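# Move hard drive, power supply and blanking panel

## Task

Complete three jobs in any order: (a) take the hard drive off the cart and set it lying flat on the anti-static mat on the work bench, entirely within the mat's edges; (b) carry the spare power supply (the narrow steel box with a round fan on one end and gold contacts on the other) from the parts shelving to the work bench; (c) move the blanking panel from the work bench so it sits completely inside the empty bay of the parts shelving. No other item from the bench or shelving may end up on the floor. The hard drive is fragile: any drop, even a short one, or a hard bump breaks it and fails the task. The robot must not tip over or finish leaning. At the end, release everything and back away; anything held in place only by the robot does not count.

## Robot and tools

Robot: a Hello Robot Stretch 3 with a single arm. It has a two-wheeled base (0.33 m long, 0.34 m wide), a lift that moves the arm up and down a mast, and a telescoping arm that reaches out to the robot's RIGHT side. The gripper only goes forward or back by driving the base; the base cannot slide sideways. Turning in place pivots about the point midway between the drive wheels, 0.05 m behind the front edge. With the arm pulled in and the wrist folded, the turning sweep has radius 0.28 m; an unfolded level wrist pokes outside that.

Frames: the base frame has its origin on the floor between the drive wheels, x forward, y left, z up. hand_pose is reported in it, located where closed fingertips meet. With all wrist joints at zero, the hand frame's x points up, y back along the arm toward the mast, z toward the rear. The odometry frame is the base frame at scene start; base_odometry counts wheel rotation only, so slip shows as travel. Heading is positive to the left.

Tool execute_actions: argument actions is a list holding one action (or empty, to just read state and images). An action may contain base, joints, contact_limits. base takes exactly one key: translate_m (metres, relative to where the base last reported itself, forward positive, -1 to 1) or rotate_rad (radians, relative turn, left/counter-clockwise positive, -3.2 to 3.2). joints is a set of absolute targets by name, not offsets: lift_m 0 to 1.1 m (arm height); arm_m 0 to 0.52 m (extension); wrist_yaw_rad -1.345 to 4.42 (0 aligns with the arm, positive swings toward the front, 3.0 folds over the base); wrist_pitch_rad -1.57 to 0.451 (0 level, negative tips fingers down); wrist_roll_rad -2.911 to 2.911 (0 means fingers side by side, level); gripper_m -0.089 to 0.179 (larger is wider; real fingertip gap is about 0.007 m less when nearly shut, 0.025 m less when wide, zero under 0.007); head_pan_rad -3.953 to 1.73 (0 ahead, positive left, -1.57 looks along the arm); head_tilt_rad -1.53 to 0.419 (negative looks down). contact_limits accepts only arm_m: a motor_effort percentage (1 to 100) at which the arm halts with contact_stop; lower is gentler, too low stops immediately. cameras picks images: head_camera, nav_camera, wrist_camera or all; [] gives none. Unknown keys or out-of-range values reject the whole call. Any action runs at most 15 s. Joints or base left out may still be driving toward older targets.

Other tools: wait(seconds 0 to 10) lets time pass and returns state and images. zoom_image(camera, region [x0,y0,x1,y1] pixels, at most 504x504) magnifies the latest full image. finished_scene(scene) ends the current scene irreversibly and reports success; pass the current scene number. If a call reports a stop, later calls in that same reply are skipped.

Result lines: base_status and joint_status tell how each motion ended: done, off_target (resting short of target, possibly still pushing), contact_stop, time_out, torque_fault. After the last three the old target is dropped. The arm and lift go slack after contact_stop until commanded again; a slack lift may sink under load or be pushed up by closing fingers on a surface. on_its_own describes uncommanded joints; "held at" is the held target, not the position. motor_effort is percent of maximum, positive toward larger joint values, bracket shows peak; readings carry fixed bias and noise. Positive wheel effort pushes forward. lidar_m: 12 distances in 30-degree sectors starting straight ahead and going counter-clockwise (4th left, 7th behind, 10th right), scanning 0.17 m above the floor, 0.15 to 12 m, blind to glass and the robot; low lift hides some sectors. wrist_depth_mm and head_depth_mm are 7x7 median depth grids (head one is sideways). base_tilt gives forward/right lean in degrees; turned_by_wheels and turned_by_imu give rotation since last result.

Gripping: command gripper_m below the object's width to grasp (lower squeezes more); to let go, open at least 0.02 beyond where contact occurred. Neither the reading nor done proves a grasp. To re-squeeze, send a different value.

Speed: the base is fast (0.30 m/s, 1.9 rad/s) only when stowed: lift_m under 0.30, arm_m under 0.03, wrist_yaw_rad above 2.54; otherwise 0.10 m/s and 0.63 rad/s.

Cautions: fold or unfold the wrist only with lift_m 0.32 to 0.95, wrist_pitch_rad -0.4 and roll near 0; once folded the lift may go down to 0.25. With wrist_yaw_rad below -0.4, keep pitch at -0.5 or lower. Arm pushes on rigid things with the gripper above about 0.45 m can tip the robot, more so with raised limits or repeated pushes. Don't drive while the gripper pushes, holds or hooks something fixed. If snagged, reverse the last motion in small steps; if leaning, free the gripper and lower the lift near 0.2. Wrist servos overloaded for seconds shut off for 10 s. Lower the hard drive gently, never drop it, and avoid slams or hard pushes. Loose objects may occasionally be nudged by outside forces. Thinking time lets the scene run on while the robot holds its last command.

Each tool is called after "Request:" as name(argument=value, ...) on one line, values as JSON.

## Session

Request:
execute_actions(actions=[{"joints":{"head_pan_rad":0,"head_tilt_rad":-0.4}}])

Scene clock: 0.80 s.
base_odometry: x=+0.000 y=+0.000 heading=+0.000 (m, m, rad; odometry frame)
turned_by_wheels: +0.000 (rad since the last result)
turned_by_imu: +0.000 (rad since the last result)
base_tilt: forward=+0.9 right=-2.2 (deg)
lidar_m: 1.10 1.16 2.49 2.28 1.34 1.26 1.29 2.26 1.52 1.93 1.36 1.29
head_depth_mm: 1074 1127 1187 1255 1331 1409 1458 / 1124 1177 1242 1314 1398 1490 1503 / 1169 1235 1304 1382 1473 1581 1500 / 1222 1291 1370 1468 1568 1679 1500 / 1285 1365 1446 1508 1564 1646 1492 / 1352 1425 1525 1572 1377 1426 1411 / 1424 1514 1623 1600 1480 1550 1458
base_status: not commanded
joint_positions: lift_m=+0.549 arm_m=+0.002 wrist_yaw_rad=+2.824 wrist_pitch_rad=-0.468 wrist_roll_rad=+0.014 gripper_m=+0.037 head_pan_rad=+0.007 head_tilt_rad=-0.394
joint_status: all done
motor_effort: left_wheel=-2(1) right_wheel=-1(0) lift_m=+23(23) arm_m=-1(0) wrist_yaw_rad=+1(0) wrist_pitch_rad=+4(4) wrist_roll_rad=+0(0) gripper_m=+0(0) head_pan_rad=-3(3) head_tilt_rad=-3(38) (%)
hand_pose: x=+0.0469 y=+0.0602 z=+0.5512 quat_wxyz=(+0.271, +0.709, +0.051, +0.648) (m; base frame)
wrist_depth_mm: - - - - - - - / - - - - - - - / - - - - - - - / - - - - - - - / 885 - 870 903 916 903 912 / 752 - 731 768 742 773 777 / 665 669 671 672 675 671 677
pictures: head_camera (sideways: a quarter turn clockwise sets it upright), nav_camera (sideways: a quarter turn counterclockwise sets it upright), wrist_camera
Images, in order (width x height): head_camera 896x504, nav_camera 672x504, wrist_camera 644x364.

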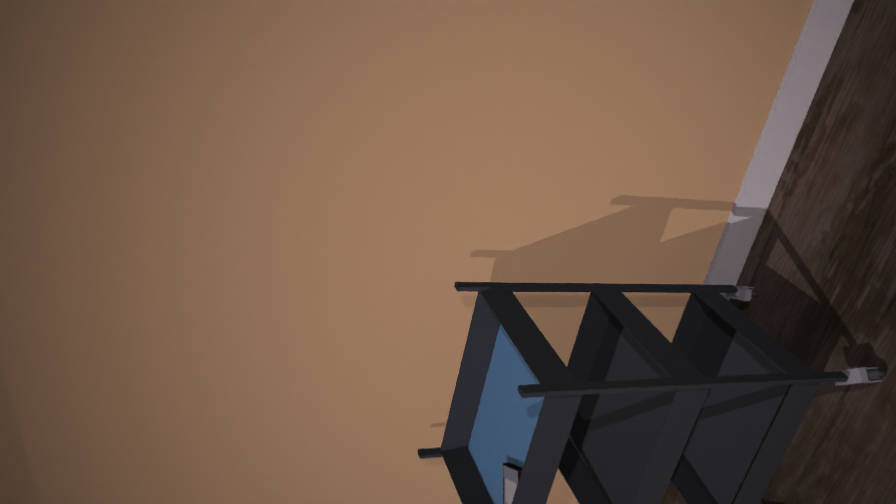

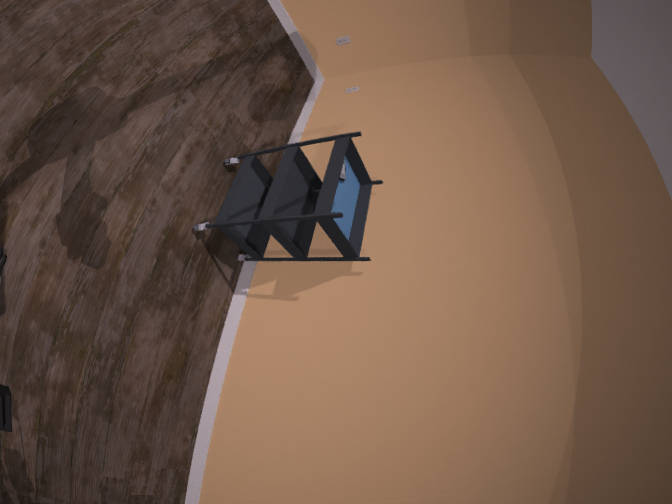

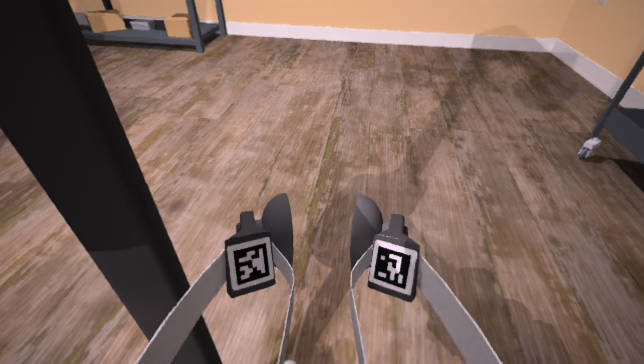

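Request:
execute_actions(actions=[{"joints":{"wrist_pitch_rad":-0.4,"wrist_yaw_rad":0,"gripper_m":0.15,"head_pan_rad":-2.9},"base":{"rotate_rad":0.72}}], cameras=["head_camera","nav_camera"])

Request:
execute_actions(actions=[{"base":{"translate_m":1.0},"joints":{"lift_m":1.0,"wrist_pitch_rad":-1.56,"head_pan_rad":1.0,"arm_m":0.05}}], cameras=["head_camera","nav_camera"])

Request:
execute_actions(actions=[{"base":{"translate_m":0.22},"joints":{"head_pan_rad":-1.57,"head_tilt_rad":-0.8}}], cameras=[])

Request:
execute_actions(actions=[{"base":{"rotate_rad":0.39},"joints":{"arm_m":0.33}}], cameras=["head_camera","wrist_camera"])

Scene clock: 4.37 s.
base_odometry: x=+0.000 y=+0.000 heading=+0.720 (m, m, rad; odometry frame)
turned_by_wheels: +0.720 (rad since the last result)
turned_by_imu: +0.708 (rad since the last result)
base_tilt: forward=+1.0 right=-2.0 (deg)
lidar_m: 1.42 2.49 2.28 1.28 1.27 2.36 1.52 2.29 1.61 1.30 1.29 1.09
head_depth_mm: 2038 2172 2120 2486 2443 1867 1517 / 2025 2146 2094 2441 2419 1867 1498 / 2008 2110 2066 2321 2328 1795 1499 / 1984 2089 2214 2332 2327 1840 1491 / 1961 2063 2193 2343 2438 1853 1489 / 1934 2048 2172 2303 2400 1847 1492 / 1904 2007 2118 2272 2352 1828 1485
base_status: done
joint_positions: lift_m=+0.549 arm_m=+0.002 wrist_yaw_rad=+0.002 wrist_pitch_rad=-0.418 wrist_roll_rad=+0.014 gripper_m=+0.150 head_pan_rad=-2.893 head_tilt_rad=-0.395
joint_status: all done
motor_effort: left_wheel=-2(5) right_wheel=+1(7) lift_m=+23(23) arm_m=-2(0) wrist_yaw_rad=-2(3) wrist_pitch_rad=+6(6) wrist_roll_rad=+0(0) gripper_m=+1(93) head_pan_rad=-4(44) head_tilt_rad=-2(3) (%)
hand_pose: x=-0.0211 y=-0.3711 z=+0.5621 quat_wxyz=(+0.687, +0.147, -0.696, -0.147) (m; base frame)
wrist_depth_mm: 799 874 931 - - - - / 845 931 - - - - - / 912 - - - - - - / 988 - - - - - - / 915 949 931 946 946 - 980 / 815 768 789 797 806 - 819 / 687 687 692 694 701 699 701
pictures: head_camera (sideways: a quarter turn clockwise sets it upright), nav_camera (sideways: a quarter turn counterclockwise sets it upright)
Images, in order (width x height): head_camera 896x504, nav_camera 672x504.

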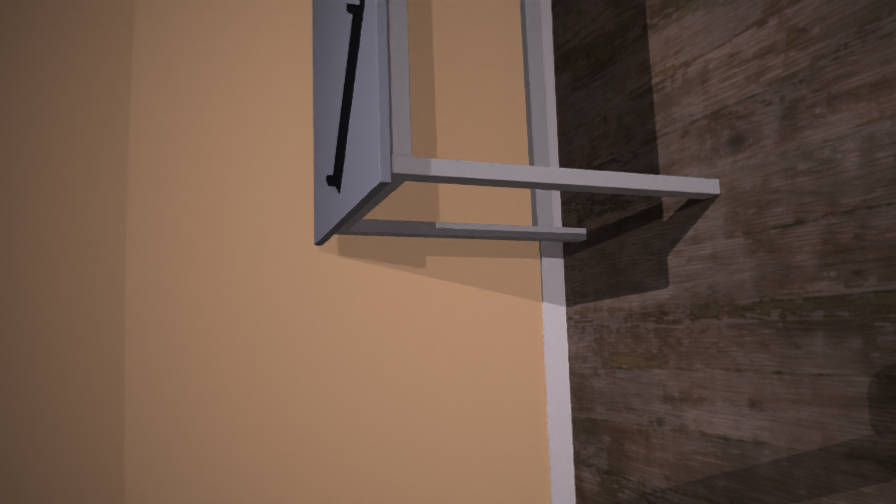

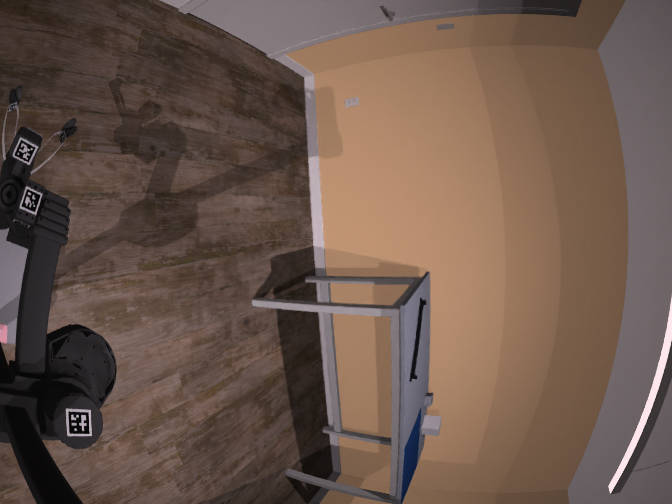

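Scene clock: 15.30 s.
base_odometry: x=+0.752 y=+0.659 heading=+0.720 (m, m, rad; odometry frame)
turned_by_wheels: +0.000 (rad since the last result)
turned_by_imu: +0.009 (rad since the last result)
base_tilt: forward=+1.0 right=-2.0 (deg)
lidar_m: 1.49 1.57 1.71 1.81 1.70 1.79 2.52 2.32 1.14 0.49 0.49 0.52
head_depth_mm: 1374 1441 1506 1587 1679 1744 1511 / 1460 1524 1595 1689 1796 1819 1510 / 1537 1615 1708 1807 1920 1857 1502 / 1636 1715 1838 1931 2077 1846 1502 / 1730 1846 1968 2103 2208 1843 1491 / 1850 1955 2092 2227 2262 1850 1489 / 1954 2124 2077 1983 2074 1835 1493
base_status: done
joint_positions: lift_m=+1.000 arm_m=+0.050 wrist_yaw_rad=+0.001 wrist_pitch_rad=-1.555 wrist_roll_rad=+0.014 gripper_m=+0.150 head_pan_rad=+0.993 head_tilt_rad=-0.395
joint_status: all done
motor_effort: left_wheel=-2(5) right_wheel=+1(6) lift_m=+26(26) arm_m=+3(6) wrist_yaw_rad=-1(2) wrist_pitch_rad=-2(4) wrist_roll_rad=+0(0) gripper_m=+0(0) head_pan_rad=+3(41) head_tilt_rad=-3(2) (%)
hand_pose: x=-0.0217 y=-0.1747 z=+0.8820 quat_wxyz=(+0.501, +0.493, -0.507, -0.500) (m; base frame)
wrist_depth_mm: 941 666 826 982 959 982 968 / 989 998 991 971 997 989 - / - - - - - - - / - - - - - - - / - - - - - - - / - - - - - - - / - - - - - - -
pictures: head_camera (sideways: a quarter turn clockwise sets it upright), nav_camera (sideways: a quarter turn counterclockwise sets it upright)
Images, in order (width x height): head_camera 896x504, nav_camera 672x504.

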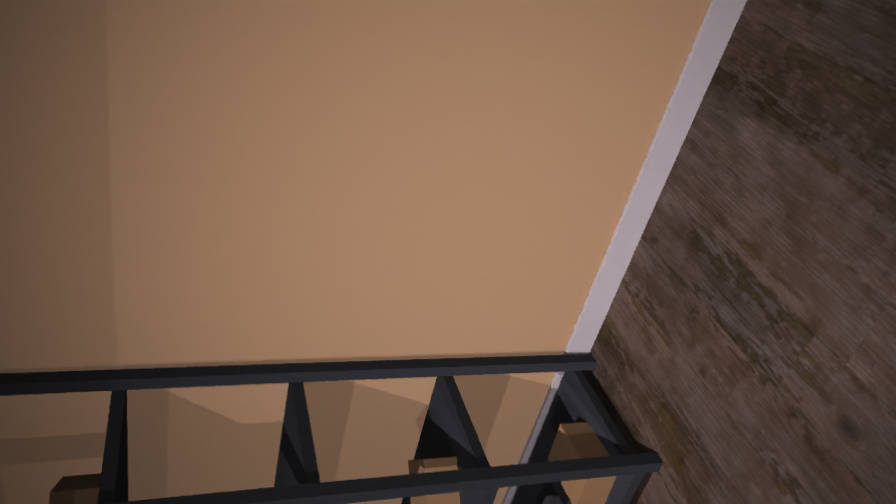

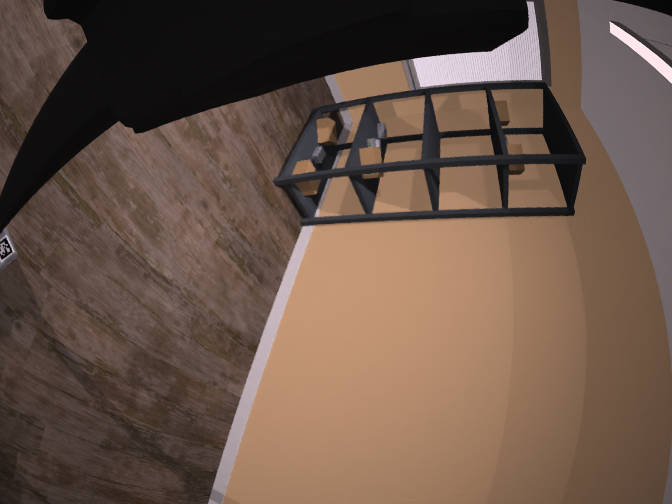

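Scene clock: 18.47 s.
base_odometry: x=+0.917 y=+0.804 heading=+0.720 (m, m, rad; odometry frame)
turned_by_wheels: +0.000 (rad since the last result)
turned_by_imu: +0.002 (rad since the last result)
base_tilt: forward=+1.0 right=-2.0 (deg)
lidar_m: 1.36 1.37 1.48 1.77 1.79 1.89 2.74 2.14 0.51 0.41 0.40 0.89
head_depth_mm: 838 - - - - 1318 1209 / 813 895 - - - - 1159 / 781 864 - - - - 1150 / 755 850 950 916 744 - 1122 / 730 816 930 889 729 925 1107 / 706 789 893 870 746 925 1151 / 684 762 856 931 1152 1305 1175
base_status: done
joint_positions: lift_m=+1.000 arm_m=+0.050 wrist_yaw_rad=+0.001 wrist_pitch_rad=-1.555 wrist_roll_rad=+0.014 gripper_m=+0.150 head_pan_rad=-1.563 head_tilt_rad=-0.790
joint_status: all done
motor_effort: left_wheel=-3(5) right_wheel=+1(6) lift_m=+26(26) arm_m=+2(2) wrist_yaw_rad=-1(1) wrist_pitch_rad=-2(2) wrist_roll_rad=+0(0) gripper_m=+0(0) head_pan_rad=-2(43) head_tilt_rad=-5(37) (%)
hand_pose: x=-0.0217 y=-0.1747 z=+0.8820 quat_wxyz=(+0.501, +0.493, -0.507, -0.500) (m; base frame)
wrist_depth_mm: 973 956 665 848 952 971 955 / 994 990 989 - - 984 990 / - - - - - - - / - - - - - - - / - - - - - - - / - - - - - - - / - - - - - - -
pictures: none
No camera images: the call's "cameras" was empty. Leave "cameras" out to get every camera's image.

Scene clock: 21.73 s.
base_odometry: x=+0.917 y=+0.804 heading=+1.110 (m, m, rad; odometry frame)
turned_by_wheels: +0.390 (rad since the last result)
turned_by_imu: +0.384 (rad since the last result)
base_tilt: forward=+1.0 right=-2.1 (deg)
lidar_m: 1.36 1.42 1.77 1.79 1.79 2.73 3.26 0.57 0.42 0.40 0.85 1.16
head_depth_mm: 720 800 898 889 755 913 1081 / - 809 898 872 736 910 1095 / - - 941 875 735 906 1115 / 703 791 925 1007 1204 1259 1119 / 703 796 908 1062 1279 1335 1176 / 708 795 913 1068 1281 1330 1172 / 709 800 915 1071 1288 1327 1174
base_status: done
joint_positions: lift_m=+1.000 arm_m=+0.330 wrist_yaw_rad=+0.000 wrist_pitch_rad=-1.556 wrist_roll_rad=+0.014 gripper_m=+0.150 head_pan_rad=-1.563 head_tilt_rad=-0.790
joint_status: all done
motor_effort: left_wheel=-3(6) right_wheel=+2(5) lift_m=+26(26) arm_m=+2(5) wrist_yaw_rad=+1(0) wrist_pitch_rad=-1(2) wrist_roll_rad=+0(0) gripper_m=+1(2) head_pan_rad=-3(4) head_tilt_rad=-6(6) (%)
hand_pose: x=-0.0216 y=-0.4544 z=+0.8820 quat_wxyz=(+0.500, +0.493, -0.507, -0.500) (m; base frame)
wrist_depth_mm: 960 971 972 351 348 349 349 / - - 989 359 356 358 359 / - - - 373 355 370 371 / - - - 383 381 381 381 / - - - 351 - 372 - / - - - - - - - / - - - - - - -
pictures: head_camera (sideways: a quarter turn clockwise sets it upright), wrist_camera
Images, in order (width x height): head_camera 896x504, wrist_camera 644x364.

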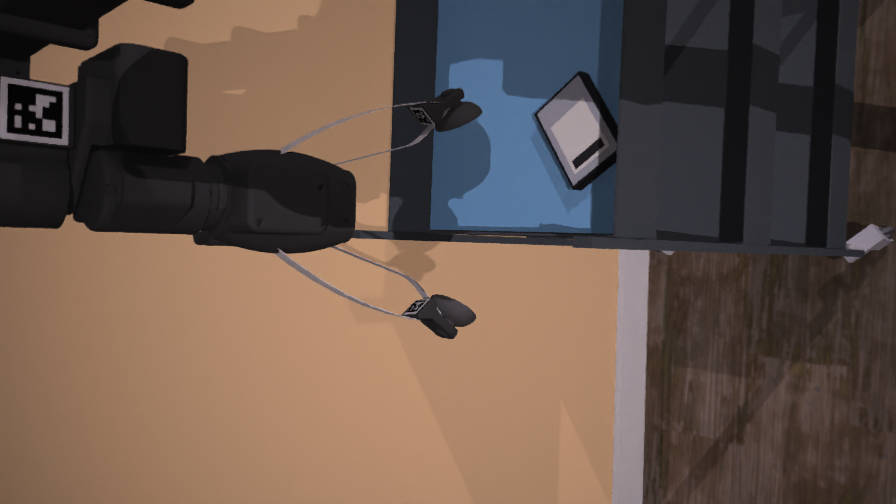

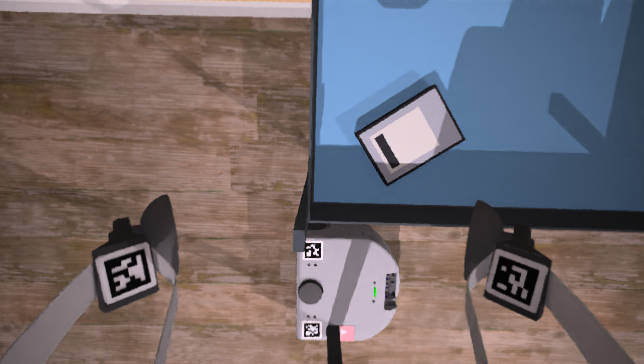

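Request:
execute_actions(actions=[{"base":{"translate_m":-0.094},"joints":{"arm_m":0.37,"wrist_roll_rad":1.05,"gripper_m":0.11,"lift_m":0.93}}], cameras=[])

Request:
execute_actions(actions=[{"joints":{"lift_m":0.84}}], cameras=["head_camera","wrist_camera"])

Scene clock: 24.03 s.
base_odometry: x=+0.876 y=+0.720 heading=+1.110 (m, m, rad; odometry frame)
turned_by_wheels: +0.000 (rad since the last result)
turned_by_imu: +0.000 (rad since the last result)
base_tilt: forward=+0.9 right=-2.0 (deg)
lidar_m: 1.46 1.51 1.82 1.76 1.79 2.64 3.25 1.16 0.42 0.41 0.85 1.16
head_depth_mm: 690 - 919 884 754 911 1061 / 681 - 920 874 752 907 1077 / 691 - - 872 732 911 1116 / 704 791 900 869 730 905 1113 / 706 793 907 991 734 924 1118 / 709 795 910 1065 1283 1333 1171 / 709 800 914 1073 1286 1329 1175
base_status: done
joint_positions: lift_m=+0.930 arm_m=+0.370 wrist_yaw_rad=+0.000 wrist_pitch_rad=-1.556 wrist_roll_rad=+1.044 gripper_m=+0.110 head_pan_rad=-1.563 head_tilt_rad=-0.790
joint_status: all done
motor_effort: left_wheel=-3(6) right_wheel=+1(3) lift_m=+20(21) arm_m=+2(3) wrist_yaw_rad=+0(0) wrist_pitch_rad=-1(1) wrist_roll_rad=+3(4) gripper_m=+1(89) head_pan_rad=-4(2) head_tilt_rad=-5(6) (%)
hand_pose: x=-0.0216 y=-0.4942 z=+0.8123 quat_wxyz=(+0.186, +0.182, -0.687, -0.678) (m; base frame)
wrist_depth_mm: 250 283 283 282 282 279 885 / 279 292 291 292 290 286 923 / 298 300 301 289 299 293 943 / 284 307 309 294 306 - 996 / 563 689 318 319 303 - - / 670 970 311 327 - - - / 720 - - 310 - - -
pictures: none
No camera images: the call's "cameras" was empty. Leave "cameras" out to get every camera's image.

Scene clock: 25.70 s.
base_odometry: x=+0.876 y=+0.720 heading=+1.110 (m, m, rad; odometry frame)
turned_by_wheels: +0.000 (rad since the last result)
turned_by_imu: +0.000 (rad since the last result)
base_tilt: forward=+1.0 right=-2.0 (deg)
lidar_m: 1.46 1.51 1.82 1.76 1.80 2.64 3.27 1.17 0.42 0.41 0.85 1.16
head_depth_mm: 701 785 879 - 756 912 1059 / 703 761 - 872 752 911 1081 / 702 776 - 871 734 910 1109 / 704 791 896 868 732 908 1113 / 706 794 907 992 735 923 1116 / 709 797 911 1067 1284 1332 1178 / 708 796 915 1072 1288 1330 1173
base_status: not commanded
joint_positions: lift_m=+0.840 arm_m=+0.370 wrist_yaw_rad=+0.000 wrist_pitch_rad=-1.556 wrist_roll_rad=+1.044 gripper_m=+0.110 head_pan_rad=-1.563 head_tilt_rad=-0.790
joint_status: all done
motor_effort: left_wheel=-3(3) right_wheel=+1(1) lift_m=+20(20) arm_m=+2(3) wrist_yaw_rad=+1(0) wrist_pitch_rad=-1(1) wrist_roll_rad=+3(3) gripper_m=+0(1) head_pan_rad=-4(4) head_tilt_rad=-6(5) (%)
hand_pose: x=-0.0216 y=-0.4942 z=+0.7223 quat_wxyz=(+0.186, +0.182, -0.687, -0.678) (m; base frame)
wrist_depth_mm: 200 199 199 198 197 198 194 / 206 205 205 204 203 204 176 / 211 211 212 198 210 209 167 / 219 219 218 202 216 196 880 / 206 225 225 209 224 169 922 / 179 200 233 234 229 - 959 / 720 184 213 239 203 996 992
pictures: head_camera (sideways: a quarter turn clockwise sets it upright), wrist_camera
Images, in order (width x height): head_camera 896x504, wrist_camera 644x364.

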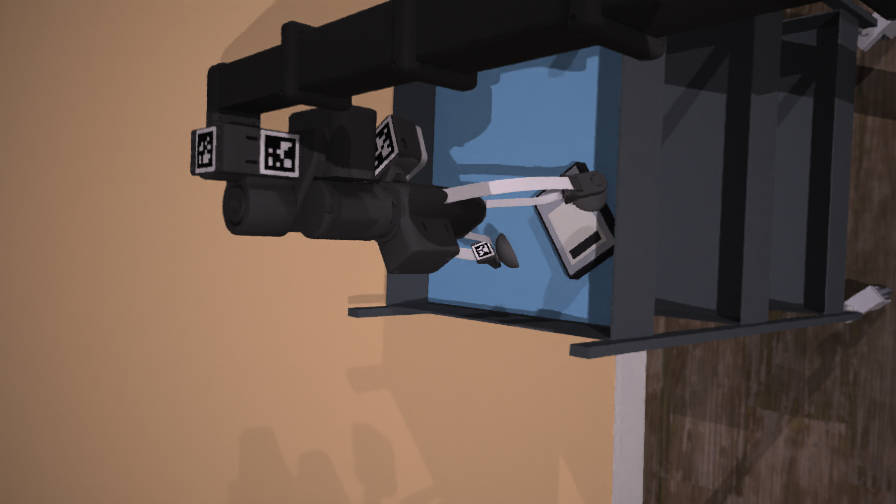

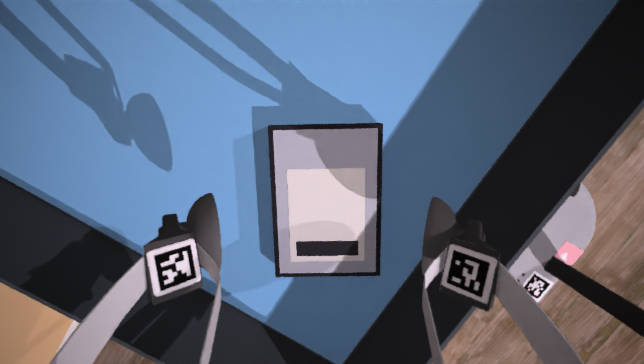

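Well aligned. Lower to contact (~0.797).

Request:
execute_actions(actions=[{"joints":{"lift_m":0.79,"gripper_m":0.1,"wrist_roll_rad":1.02}}], cameras=["wrist_camera"])

Scene clock: 27.80 s.
base_odometry: x=+0.876 y=+0.720 heading=+1.110 (m, m, rad; odometry frame)
turned_by_wheels: +0.000 (rad since the last result)
turned_by_imu: +0.001 (rad since the last result)
base_tilt: forward=+1.0 right=-2.0 (deg)
lidar_m: 1.46 1.51 1.82 1.76 1.80 2.64 3.26 1.17 0.42 0.41 0.85 1.16
head_depth_mm: 701 787 882 - - - 1080 / 701 788 - 870 752 909 1079 / 701 789 - 844 733 909 1114 / 702 791 896 879 731 906 1116 / 706 792 907 992 737 923 1121 / 707 795 912 1065 1282 1336 1171 / 710 799 915 1072 1285 1325 1174
base_status: not commanded
joint_positions: lift_m=+0.799 arm_m=+0.370 wrist_yaw_rad=+0.000 wrist_pitch_rad=-1.561 wrist_roll_rad=+1.026 gripper_m=+0.100 head_pan_rad=-1.563 head_tilt_rad=-0.790
joint_status: lift_m contact_stop (moved -0.041 of -0.050); the others done
on_its_own: lift_m is slack since a contact_stop, until your next command for it (your +0.790 is given up)
motor_effort: left_wheel=-2(3) right_wheel=+2(5) lift_m=+23(22) arm_m=+1(3) wrist_yaw_rad=+1(0) wrist_pitch_rad=+0(3) wrist_roll_rad=-3(3) gripper_m=-1(51) head_pan_rad=-3(3) head_tilt_rad=-6(6) (%)
hand_pose: x=-0.0216 y=-0.4931 z=+0.6814 quat_wxyz=(+0.192, +0.189, -0.684, -0.678) (m; base frame)
wrist_depth_mm: 161 161 161 160 160 160 160 / 166 166 166 165 165 165 164 / 172 171 170 158 170 170 158 / 177 177 175 161 175 175 141 / 183 183 181 166 180 167 127 / 175 188 189 172 185 142 128 / 155 178 195 196 191 143 936
pictures: wrist_camera
Images, in order (width x height): wrist_camera 644x364.

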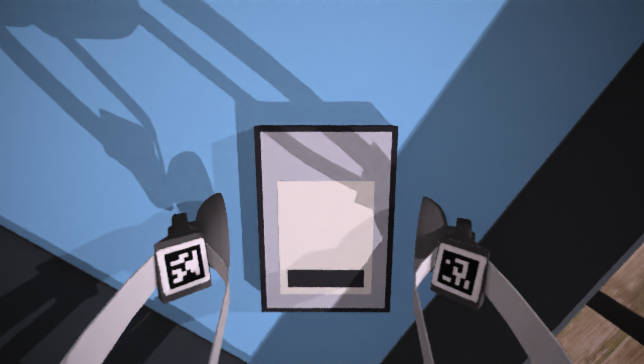

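Request:
execute_actions(actions=[{"joints":{"gripper_m":0.018}}], cameras=[])

Request:
execute_actions(actions=[{"joints":{"lift_m":0.812}}], cameras=["wrist_camera"])

Scene clock: 29.53 s.
base_odometry: x=+0.876 y=+0.720 heading=+1.109 (m, m, rad; odometry frame)
turned_by_wheels: +0.000 (rad since the last result)
turned_by_imu: +0.000 (rad since the last result)
base_tilt: forward=+1.1 right=-2.0 (deg)
lidar_m: 1.46 1.52 1.82 1.76 1.79 2.64 3.25 1.17 0.42 0.41 0.85 1.16
head_depth_mm: 701 785 880 - - - 1077 / 701 788 - 871 753 907 1075 / 703 788 - 848 735 910 1111 / 705 790 898 881 729 907 1108 / 706 793 909 993 739 925 1118 / 708 795 912 1064 1288 1329 1176 / 709 801 915 1069 1292 1326 1173
base_status: not commanded
joint_positions: lift_m=+0.803 arm_m=+0.370 wrist_yaw_rad=+0.000 wrist_pitch_rad=-1.565 wrist_roll_rad=+1.024 gripper_m=+0.019 head_pan_rad=-1.563 head_tilt_rad=-0.790
joint_status: all done
on_its_own: lift_m is slack since a contact_stop, until your next command for it (your +0.790 is given up)
motor_effort: left_wheel=-3(3) right_wheel=+3(2) lift_m=+23(23) arm_m=+2(2) wrist_yaw_rad=+0(0) wrist_pitch_rad=+2(2) wrist_roll_rad=-2(3) gripper_m=-17(100) head_pan_rad=-3(3) head_tilt_rad=-6(6) (%)
hand_pose: x=-0.0216 y=-0.4919 z=+0.6852 quat_wxyz=(+0.192, +0.190, -0.682, -0.679) (m; base frame)
wrist_depth_mm: 164 164 163 163 163 164 164 / 169 169 169 168 169 169 168 / 175 174 173 161 173 175 156 / 180 180 179 164 179 180 139 / 186 187 186 170 185 169 131 / 174 191 194 176 192 146 894 / 153 173 199 200 182 143 954
pictures: none
No camera images: the call's "cameras" was empty. Leave "cameras" out to get every camera's image.

Scene clock: 30.23 s.
base_odometry: x=+0.876 y=+0.720 heading=+1.110 (m, m, rad; odometry frame)
turned_by_wheels: +0.000 (rad since the last result)
turned_by_imu: +0.000 (rad since the last result)
base_tilt: forward=+1.0 right=-2.1 (deg)
lidar_m: 1.46 1.51 1.82 1.76 1.79 2.64 3.25 1.17 0.42 0.41 0.85 1.16
head_depth_mm: 700 786 878 - - 891 1074 / 701 781 - 872 752 910 1076 / 703 783 - 848 733 908 1119 / 703 790 906 880 720 905 1114 / 707 795 905 993 734 924 1120 / 708 798 909 1064 1282 1335 1171 / 711 796 915 1070 1295 1326 1172
base_status: not commanded
joint_positions: lift_m=+0.812 arm_m=+0.370 wrist_yaw_rad=+0.000 wrist_pitch_rad=-1.558 wrist_roll_rad=+1.024 gripper_m=+0.019 head_pan_rad=-1.563 head_tilt_rad=-0.790
joint_status: all done
motor_effort: left_wheel=-2(3) right_wheel=+1(2) lift_m=+27(28) arm_m=+1(1) wrist_yaw_rad=+1(0) wrist_pitch_rad=-1(2) wrist_roll_rad=-2(2) gripper_m=-17(17) head_pan_rad=-3(3) head_tilt_rad=-5(6) (%)
hand_pose: x=-0.0216 y=-0.4938 z=+0.6940 quat_wxyz=(+0.193, +0.190, -0.685, -0.677) (m; base frame)
wrist_depth_mm: 173 172 172 171 172 171 171 / 178 178 177 177 177 176 174 / 184 183 182 161 182 182 158 / 190 189 188 164 187 187 141 / 194 196 193 169 192 172 140 / 174 199 204 175 195 148 914 / 154 173 205 209 184 159 957
pictures: wrist_camera
Images, in order (width x height): wrist_camera 644x364.

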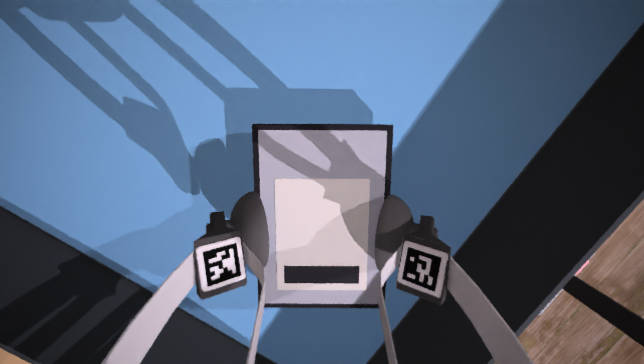

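Request:
execute_actions(actions=[{"joints":{"lift_m":0.98,"gripper_m":0.012}}], cameras=[])

Request:
execute_actions(actions=[{"joints":{"arm_m":0.1,"lift_m":1.1,"wrist_roll_rad":0.0},"base":{"rotate_rad":-0.66}}], cameras=[])

Request:
execute_actions(actions=[{"base":{"translate_m":-1.0}}], cameras=[])

Request:
execute_actions(actions=[{"base":{"translate_m":-1.0},"joints":{"head_pan_rad":-2.6,"head_tilt_rad":-0.5}}], cameras=["nav_camera"])

Scene clock: 33.40 s.
base_odometry: x=+0.876 y=+0.720 heading=+1.110 (m, m, rad; odometry frame)
turned_by_wheels: +0.000 (rad since the last result)
turned_by_imu: +0.001 (rad since the last result)
base_tilt: forward=+1.0 right=-2.0 (deg)
lidar_m: 1.46 1.52 1.82 1.77 1.80 2.65 3.26 1.17 0.42 0.40 0.85 1.16
head_depth_mm: - 801 901 885 754 912 1063 / - 802 902 873 755 911 1080 / - - 924 826 752 909 1114 / 704 775 926 633 750 910 1113 / 705 794 908 992 736 923 1120 / 709 796 910 1067 1278 1329 1169 / 711 798 917 1067 1293 1325 1172
base_status: not commanded
joint_positions: lift_m=+0.980 arm_m=+0.370 wrist_yaw_rad=+0.000 wrist_pitch_rad=-1.557 wrist_roll_rad=+1.024 gripper_m=+0.013 head_pan_rad=-1.563 head_tilt_rad=-0.790
joint_status: all done
motor_effort: left_wheel=-2(2) right_wheel=+1(1) lift_m=+27(28) arm_m=+2(0) wrist_yaw_rad=+0(0) wrist_pitch_rad=-1(1) wrist_roll_rad=-2(2) gripper_m=-20(52) head_pan_rad=-3(3) head_tilt_rad=-5(6) (%)
hand_pose: x=-0.0216 y=-0.4940 z=+0.8619 quat_wxyz=(+0.193, +0.190, -0.685, -0.677) (m; base frame)
wrist_depth_mm: 334 325 328 327 327 325 933 / 330 339 338 340 338 336 968 / 311 349 345 162 343 - - / 486 347 359 164 304 - - / 578 954 320 170 - - - / 693 - - 176 - - - / 842 - - - - - -
pictures: none
No camera images: the call's "cameras" was empty. Leave "cameras" out to get every camera's image.

Scene clock: 36.60 s.
base_odometry: x=+0.876 y=+0.720 heading=+0.450 (m, m, rad; odometry frame)
turned_by_wheels: -0.660 (rad since the last result)
turned_by_imu: -0.647 (rad since the last result)
base_tilt: forward=+1.0 right=-2.1 (deg)
lidar_m: 1.03 1.46 1.48 1.82 2.42 1.76 2.19 2.64 1.36 0.44 0.41 0.41
head_depth_mm: - 1342 1569 1789 1549 1346 1180 / - - - - 1594 1261 1183 / - - - - 372 321 1180 / 875 973 1099 820 717 321 1157 / 826 922 1050 868 766 942 1117 / 777 860 948 888 747 905 1056 / 733 806 902 862 744 869 854
base_status: done
joint_positions: lift_m=+1.100 arm_m=+0.100 wrist_yaw_rad=+0.000 wrist_pitch_rad=-1.556 wrist_roll_rad=+0.004 gripper_m=+0.013 head_pan_rad=-1.563 head_tilt_rad=-0.790
joint_status: all done
motor_effort: left_wheel=+0(4) right_wheel=-3(7) lift_m=+27(27) arm_m=-3(4) wrist_yaw_rad=-1(0) wrist_pitch_rad=-1(1) wrist_roll_rad=-2(2) gripper_m=-19(19) head_pan_rad=-3(4) head_tilt_rad=-5(5) (%)
hand_pose: x=-0.0216 y=-0.2249 z=+0.9819 quat_wxyz=(+0.503, +0.495, -0.504, -0.498) (m; base frame)
wrist_depth_mm: 440 435 683 928 - - - / 451 452 955 - - - - / - - - 161 - - - / - - - 164 - - - / - - - 170 - - - / - - - 176 - - - / - - - - - - -
pictures: none
No camera images: the call's "cameras" was empty. Leave "cameras" out to get every camera's image.

Scene clock: 48.10 s.
base_odometry: x=-0.025 y=+0.285 heading=+0.450 (m, m, rad; odometry frame)
turned_by_wheels: +0.000 (rad since the last result)
turned_by_imu: -0.002 (rad since the last result)
base_tilt: forward=+1.0 right=-2.1 (deg)
lidar_m: 1.28 2.25 1.99 1.22 1.12 1.13 2.42 1.73 2.36 1.56 1.43 1.10
head_depth_mm: - 2357 2281 1842 1554 1342 1183 / - - - - 1586 1273 1186 / - - - - 372 321 1179 / 1552 1730 1939 1734 1588 320 1175 / 1464 1640 1861 1826 1541 1330 1174 / 1376 1538 1730 1827 1537 1331 1174 / 1299 1437 1599 1735 1539 1327 1173
base_status: done
joint_positions: lift_m=+1.100 arm_m=+0.100 wrist_yaw_rad=+0.000 wrist_pitch_rad=-1.556 wrist_roll_rad=+0.004 gripper_m=+0.013 head_pan_rad=-1.563 head_tilt_rad=-0.790
joint_status: not commanded
motor_effort: left_wheel=+0(1) right_wheel=-3(10) lift_m=+27(27) arm_m=-3(3) wrist_yaw_rad=+0(0) wrist_pitch_rad=-1(1) wrist_roll_rad=-2(2) gripper_m=-19(20) head_pan_rad=-3(3) head_tilt_rad=-6(6) (%)
hand_pose: x=-0.0216 y=-0.2249 z=+0.9819 quat_wxyz=(+0.503, +0.495, -0.504, -0.498) (m; base frame)
wrist_depth_mm: - - - - - - - / - - - - - - - / - - - 161 - - - / - - - 164 - - - / - - - 169 - - - / - - - 175 - - - / - - - - - - -
pictures: none
No camera images: the call's "cameras" was empty. Leave "cameras" out to get every camera's image.

Scene clock: 59.50 s.
base_odometry: x=-0.926 y=-0.149 heading=+0.450 (m, m, rad; odometry frame)
turned_by_wheels: +0.000 (rad since the last result)
turned_by_imu: -0.002 (rad since the last result)
base_tilt: forward=+0.9 right=-2.1 (deg)
lidar_m: 2.04 2.57 0.84 0.55 0.59 1.74 1.43 1.59 0.98 2.18 2.05 2.07
head_depth_mm: - - - 1954 2003 1652 1379 / - - - 1942 1947 1648 1372 / - - 1112 1911 1996 1653 1372 / - - 1102 1888 1987 1643 1367 / - - 1134 1000 1962 1634 1367 / - - 1148 982 1912 1630 1359 / - - 1151 970 1848 1627 1358
base_status: done
joint_positions: lift_m=+1.100 arm_m=+0.100 wrist_yaw_rad=+0.000 wrist_pitch_rad=-1.556 wrist_roll_rad=+0.004 gripper_m=+0.013 head_pan_rad=-2.593 head_tilt_rad=-0.507
joint_status: all done
motor_effort: left_wheel=+0(1) right_wheel=-3(7) lift_m=+27(27) arm_m=-3(4) wrist_yaw_rad=+0(1) wrist_pitch_rad=-1(1) wrist_roll_rad=-2(2) gripper_m=-19(20) head_pan_rad=-3(43) head_tilt_rad=+5(30) (%)
hand_pose: x=-0.0216 y=-0.2249 z=+0.9819 quat_wxyz=(+0.503, +0.495, -0.504, -0.498) (m; base frame)
wrist_depth_mm: - - - - - - - / - - - - - - - / - - - 162 - - - / - - - 165 - - - / - - - 170 - - - / - - - 175 - - - / - - - - - - -
pictures: nav_camera (sideways: a quarter turn counterclockwise sets it upright)
Images, in order (width x height): nav_camera 672x504.

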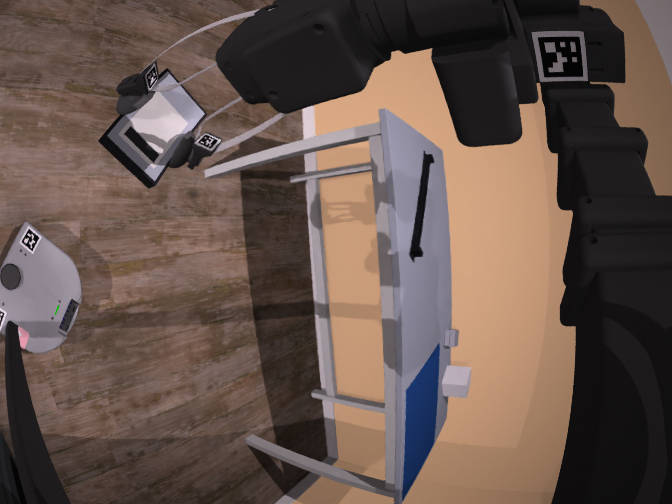

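Request:
execute_actions(actions=[{"base":{"translate_m":-0.7}}], cameras=[])

Request:
execute_actions(actions=[{"joints":{"head_pan_rad":-1.57,"head_tilt_rad":-0.7},"base":{"rotate_rad":-0.92}}], cameras=[])

Request:
execute_actions(actions=[{"base":{"translate_m":-0.28},"joints":{"arm_m":0.2}}])

Scene clock: 68.53 s.
base_odometry: x=-1.556 y=-0.454 heading=+0.450 (m, m, rad; odometry frame)
turned_by_wheels: +0.000 (rad since the last result)
turned_by_imu: -0.001 (rad since the last result)
base_tilt: forward=+1.1 right=-2.1 (deg)
lidar_m: 2.72 0.78 0.79 0.97 1.29 0.74 0.76 1.05 1.06 0.86 2.46 2.50
head_depth_mm: - - - 838 617 520 1384 / - - - 830 615 505 1372 / - - 1040 828 611 502 1373 / - - 1031 823 612 489 1374 / - - 1092 825 612 487 1363 / - - 1140 823 611 486 1325 / - - 1123 815 608 484 1323
base_status: done
joint_positions: lift_m=+1.100 arm_m=+0.100 wrist_yaw_rad=+0.000 wrist_pitch_rad=-1.556 wrist_roll_rad=+0.004 gripper_m=+0.013 head_pan_rad=-2.593 head_tilt_rad=-0.507
joint_status: not commanded
motor_effort: left_wheel=+0(2) right_wheel=-3(8) lift_m=+27(27) arm_m=-4(3) wrist_yaw_rad=+0(0) wrist_pitch_rad=-1(1) wrist_roll_rad=-2(2) gripper_m=-19(19) head_pan_rad=-3(3) head_tilt_rad=+5(5) (%)
hand_pose: x=-0.0216 y=-0.2249 z=+0.9819 quat_wxyz=(+0.503, +0.495, -0.504, -0.498) (m; base frame)
wrist_depth_mm: - - - - - - 210 / - - - - - - 227 / - - - 161 - - - / - - - 165 - - - / - - - 170 - - - / - - - 176 - - - / - - - - - - -
pictures: none
No camera images: the call's "cameras" was empty. Leave "cameras" out to get every camera's image.

Scene clock: 70.93 s.
base_odometry: x=-1.556 y=-0.454 heading=-0.470 (m, m, rad; odometry frame)
turned_by_wheels: -0.920 (rad since the last result)
turned_by_imu: -0.902 (rad since the last result)
base_tilt: forward=+1.0 right=-2.0 (deg)
lidar_m: 2.46 2.57 2.90 0.78 0.80 1.08 1.29 0.74 1.10 1.05 1.08 0.86
head_depth_mm: - - 776 607 520 1432 1231 / - - - - 560 1492 1187 / - - - - 498 345 310 / 1000 1072 845 - 494 348 309 / 1016 1075 787 601 504 1447 1228 / 1013 1072 779 601 502 1407 1223 / 1017 1069 779 600 502 1403 1223
base_status: done
joint_positions: lift_m=+1.100 arm_m=+0.100 wrist_yaw_rad=+0.000 wrist_pitch_rad=-1.556 wrist_roll_rad=+0.004 gripper_m=+0.013 head_pan_rad=-1.577 head_tilt_rad=-0.691
joint_status: all done
motor_effort: left_wheel=+0(3) right_wheel=-3(7) lift_m=+27(27) arm_m=-3(4) wrist_yaw_rad=+0(0) wrist_pitch_rad=-1(1) wrist_roll_rad=-2(2) gripper_m=-19(19) head_pan_rad=+3(43) head_tilt_rad=-5(25) (%)
hand_pose: x=-0.0216 y=-0.2249 z=+0.9819 quat_wxyz=(+0.503, +0.495, -0.504, -0.498) (m; base frame)
wrist_depth_mm: - - - - - - - / - - - - - - - / - - - 161 - - - / - - - 164 - - - / - - - 170 - - - / - - - 175 - - - / - - - - - - -
pictures: none
No camera images: the call's "cameras" was empty. Leave "cameras" out to get every camera's image.

Scene clock: 75.23 s.
base_odometry: x=-1.806 y=-0.327 heading=-0.470 (m, m, rad; odometry frame)
turned_by_wheels: +0.000 (rad since the last result)
turned_by_imu: +0.000 (rad since the last result)
base_tilt: forward=+1.0 right=-2.1 (deg)
lidar_m: 2.74 2.86 3.72 0.77 0.80 1.06 1.01 1.04 0.54 1.06 1.09 1.12
head_depth_mm: - 1099 790 607 520 1425 1239 / - 1098 789 605 526 1420 1234 / - - - 584 409 1390 1231 / 1016 949 - 584 409 1387 1226 / 1017 1075 779 599 522 1410 1223 / 1020 971 778 598 513 1406 1226 / 1016 1074 777 597 513 1408 1219
base_status: done
joint_positions: lift_m=+1.100 arm_m=+0.200 wrist_yaw_rad=+0.000 wrist_pitch_rad=-1.556 wrist_roll_rad=+0.004 gripper_m=+0.013 head_pan_rad=-1.577 head_tilt_rad=-0.691
joint_status: all done
motor_effort: left_wheel=+0(1) right_wheel=-3(8) lift_m=+27(27) arm_m=+2(2) wrist_yaw_rad=+0(0) wrist_pitch_rad=-2(1) wrist_roll_rad=-2(2) gripper_m=-19(19) head_pan_rad=+4(3) head_tilt_rad=-5(5) (%)
hand_pose: x=-0.0216 y=-0.3244 z=+0.9819 quat_wxyz=(+0.503, +0.495, -0.504, -0.498) (m; base frame)
wrist_depth_mm: 206 207 206 206 207 206 207 / 213 215 214 214 214 214 215 / - - 221 161 - - - / - - - 164 - - - / - - - 170 - - - / - - - 176 - - - / - - - - - - -
pictures: head_camera (sideways: a quarter turn clockwise sets it upright), nav_camera (sideways: a quarter turn counterclockwise sets it upright), wrist_camera
Images, in order (width x height): head_camera 896x504, nav_camera 672x504, wrist_camera 644x364.

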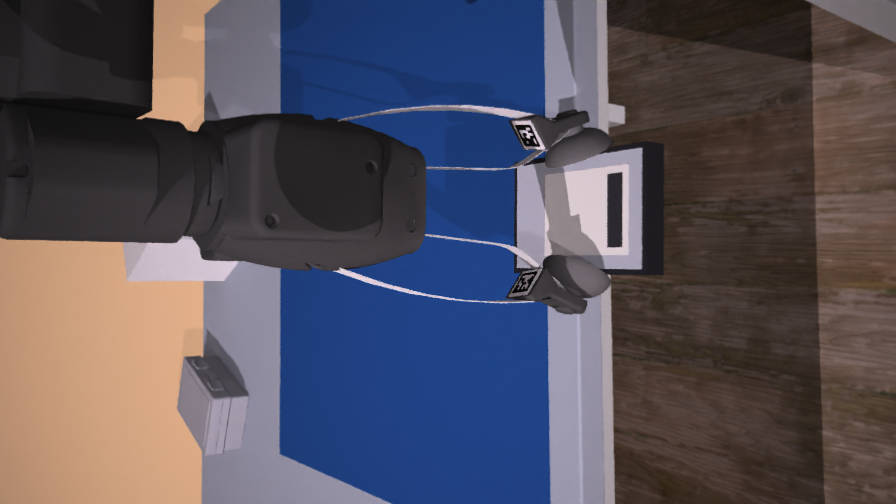

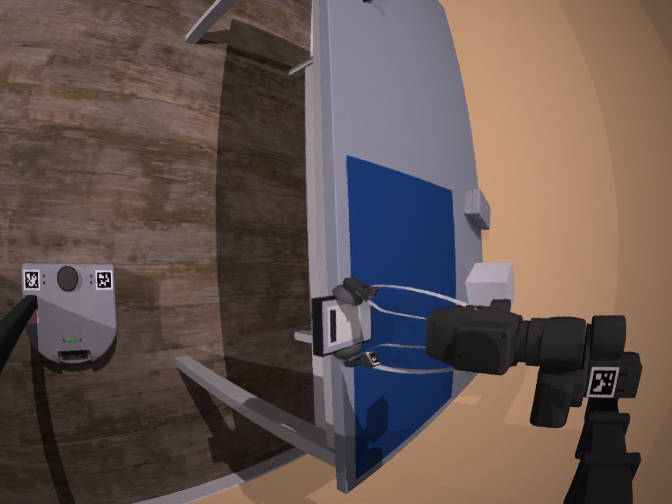

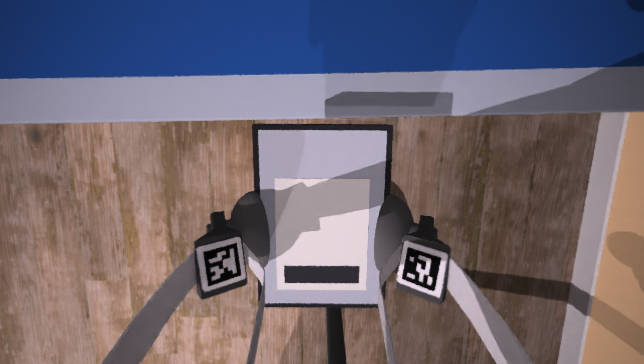

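Request:
execute_actions(actions=[{"joints":{"arm_m":0.46},"base":{"translate_m":0.1},"contact_limits":{"arm_m":12}}], cameras=[])

Request:
execute_actions(actions=[{"joints":{"lift_m":1.062}}], cameras=["head_camera"])

Scene clock: 78.90 s.
base_odometry: x=-1.716 y=-0.372 heading=-0.470 (m, m, rad; odometry frame)
turned_by_wheels: +0.000 (rad since the last result)
turned_by_imu: +0.002 (rad since the last result)
base_tilt: forward=+1.1 right=-2.1 (deg)
lidar_m: 2.64 2.76 3.15 0.78 0.80 1.09 1.11 0.60 0.60 1.06 1.09 1.03
head_depth_mm: 1016 1075 791 607 520 1423 1232 / 1033 925 788 605 519 1426 1234 / 1029 913 788 585 517 1410 1234 / 1017 1057 784 583 516 1415 1226 / 1017 978 779 599 514 1416 1224 / 1014 1077 779 598 513 1409 1220 / 1011 1074 777 599 515 1412 1222
base_status: done
joint_positions: lift_m=+1.100 arm_m=+0.460 wrist_yaw_rad=+0.000 wrist_pitch_rad=-1.556 wrist_roll_rad=+0.004 gripper_m=+0.013 head_pan_rad=-1.577 head_tilt_rad=-0.691
joint_status: all done
motor_effort: left_wheel=+0(5) right_wheel=-3(6) lift_m=+27(27) arm_m=+2(6) wrist_yaw_rad=+0(0) wrist_pitch_rad=-1(1) wrist_roll_rad=-2(2) gripper_m=-19(19) head_pan_rad=+2(3) head_tilt_rad=-4(5) (%)
contact_limits: arm_m 12 (drawing in: default 25, maximum 40; extending or still: default 32, maximum 53)
hand_pose: x=-0.0216 y=-0.5844 z=+0.9819 quat_wxyz=(+0.503, +0.495, -0.504, -0.498) (m; base frame)
wrist_depth_mm: 207 205 205 205 205 206 206 / 213 210 211 212 211 212 212 / 221 217 217 161 218 219 219 / 227 225 223 164 224 225 225 / 234 233 230 170 229 233 234 / 243 240 243 175 242 242 242 / 251 250 249 249 250 250 249
pictures: none
No camera images: the call's "cameras" was empty. Leave "cameras" out to get every camera's image.

Scene clock: 80.07 s.
base_odometry: x=-1.716 y=-0.372 heading=-0.470 (m, m, rad; odometry frame)
turned_by_wheels: +0.000 (rad since the last result)
turned_by_imu: +0.000 (rad since the last result)
base_tilt: forward=+1.0 right=-2.0 (deg)
lidar_m: 2.65 2.75 3.19 0.77 0.80 1.08 1.11 0.60 0.60 1.06 1.08 1.03
head_depth_mm: 1030 1077 790 607 520 1420 1235 / 1043 925 789 604 520 1423 1229 / - 901 788 603 517 1423 1228 / 1019 1078 783 600 516 1414 1226 / 1019 973 779 600 515 1409 1224 / 1014 1076 779 600 514 1413 1221 / 1013 1075 777 599 515 1409 1224
base_status: not commanded
joint_positions: lift_m=+1.062 arm_m=+0.460 wrist_yaw_rad=+0.000 wrist_pitch_rad=-1.556 wrist_roll_rad=+0.004 gripper_m=+0.013 head_pan_rad=-1.577 head_tilt_rad=-0.691
joint_status: all done
motor_effort: left_wheel=+0(0) right_wheel=-3(3) lift_m=+21(24) arm_m=+2(2) wrist_yaw_rad=+0(0) wrist_pitch_rad=-1(1) wrist_roll_rad=-2(2) gripper_m=-20(19) head_pan_rad=+3(3) head_tilt_rad=-5(5) (%)
hand_pose: x=-0.0216 y=-0.5844 z=+0.9442 quat_wxyz=(+0.503, +0.495, -0.504, -0.498) (m; base frame)
wrist_depth_mm: 170 170 170 170 170 170 171 / 175 175 175 176 176 176 176 / 181 181 180 161 180 181 182 / 188 186 185 164 186 187 187 / 193 192 190 170 191 194 193 / 201 199 201 176 202 200 200 / 208 207 206 207 207 207 208
pictures: head_camera (sideways: a quarter turn clockwise sets it upright)
Images, in order (width x height): head_camera 896x504.

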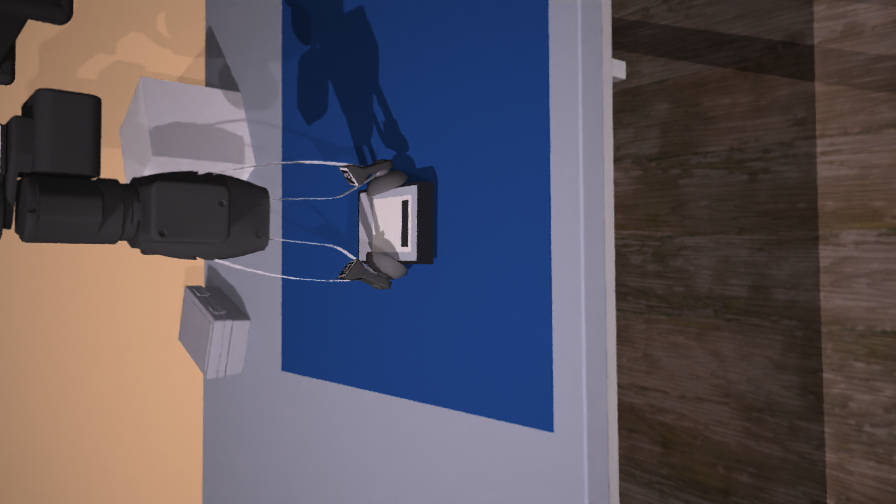

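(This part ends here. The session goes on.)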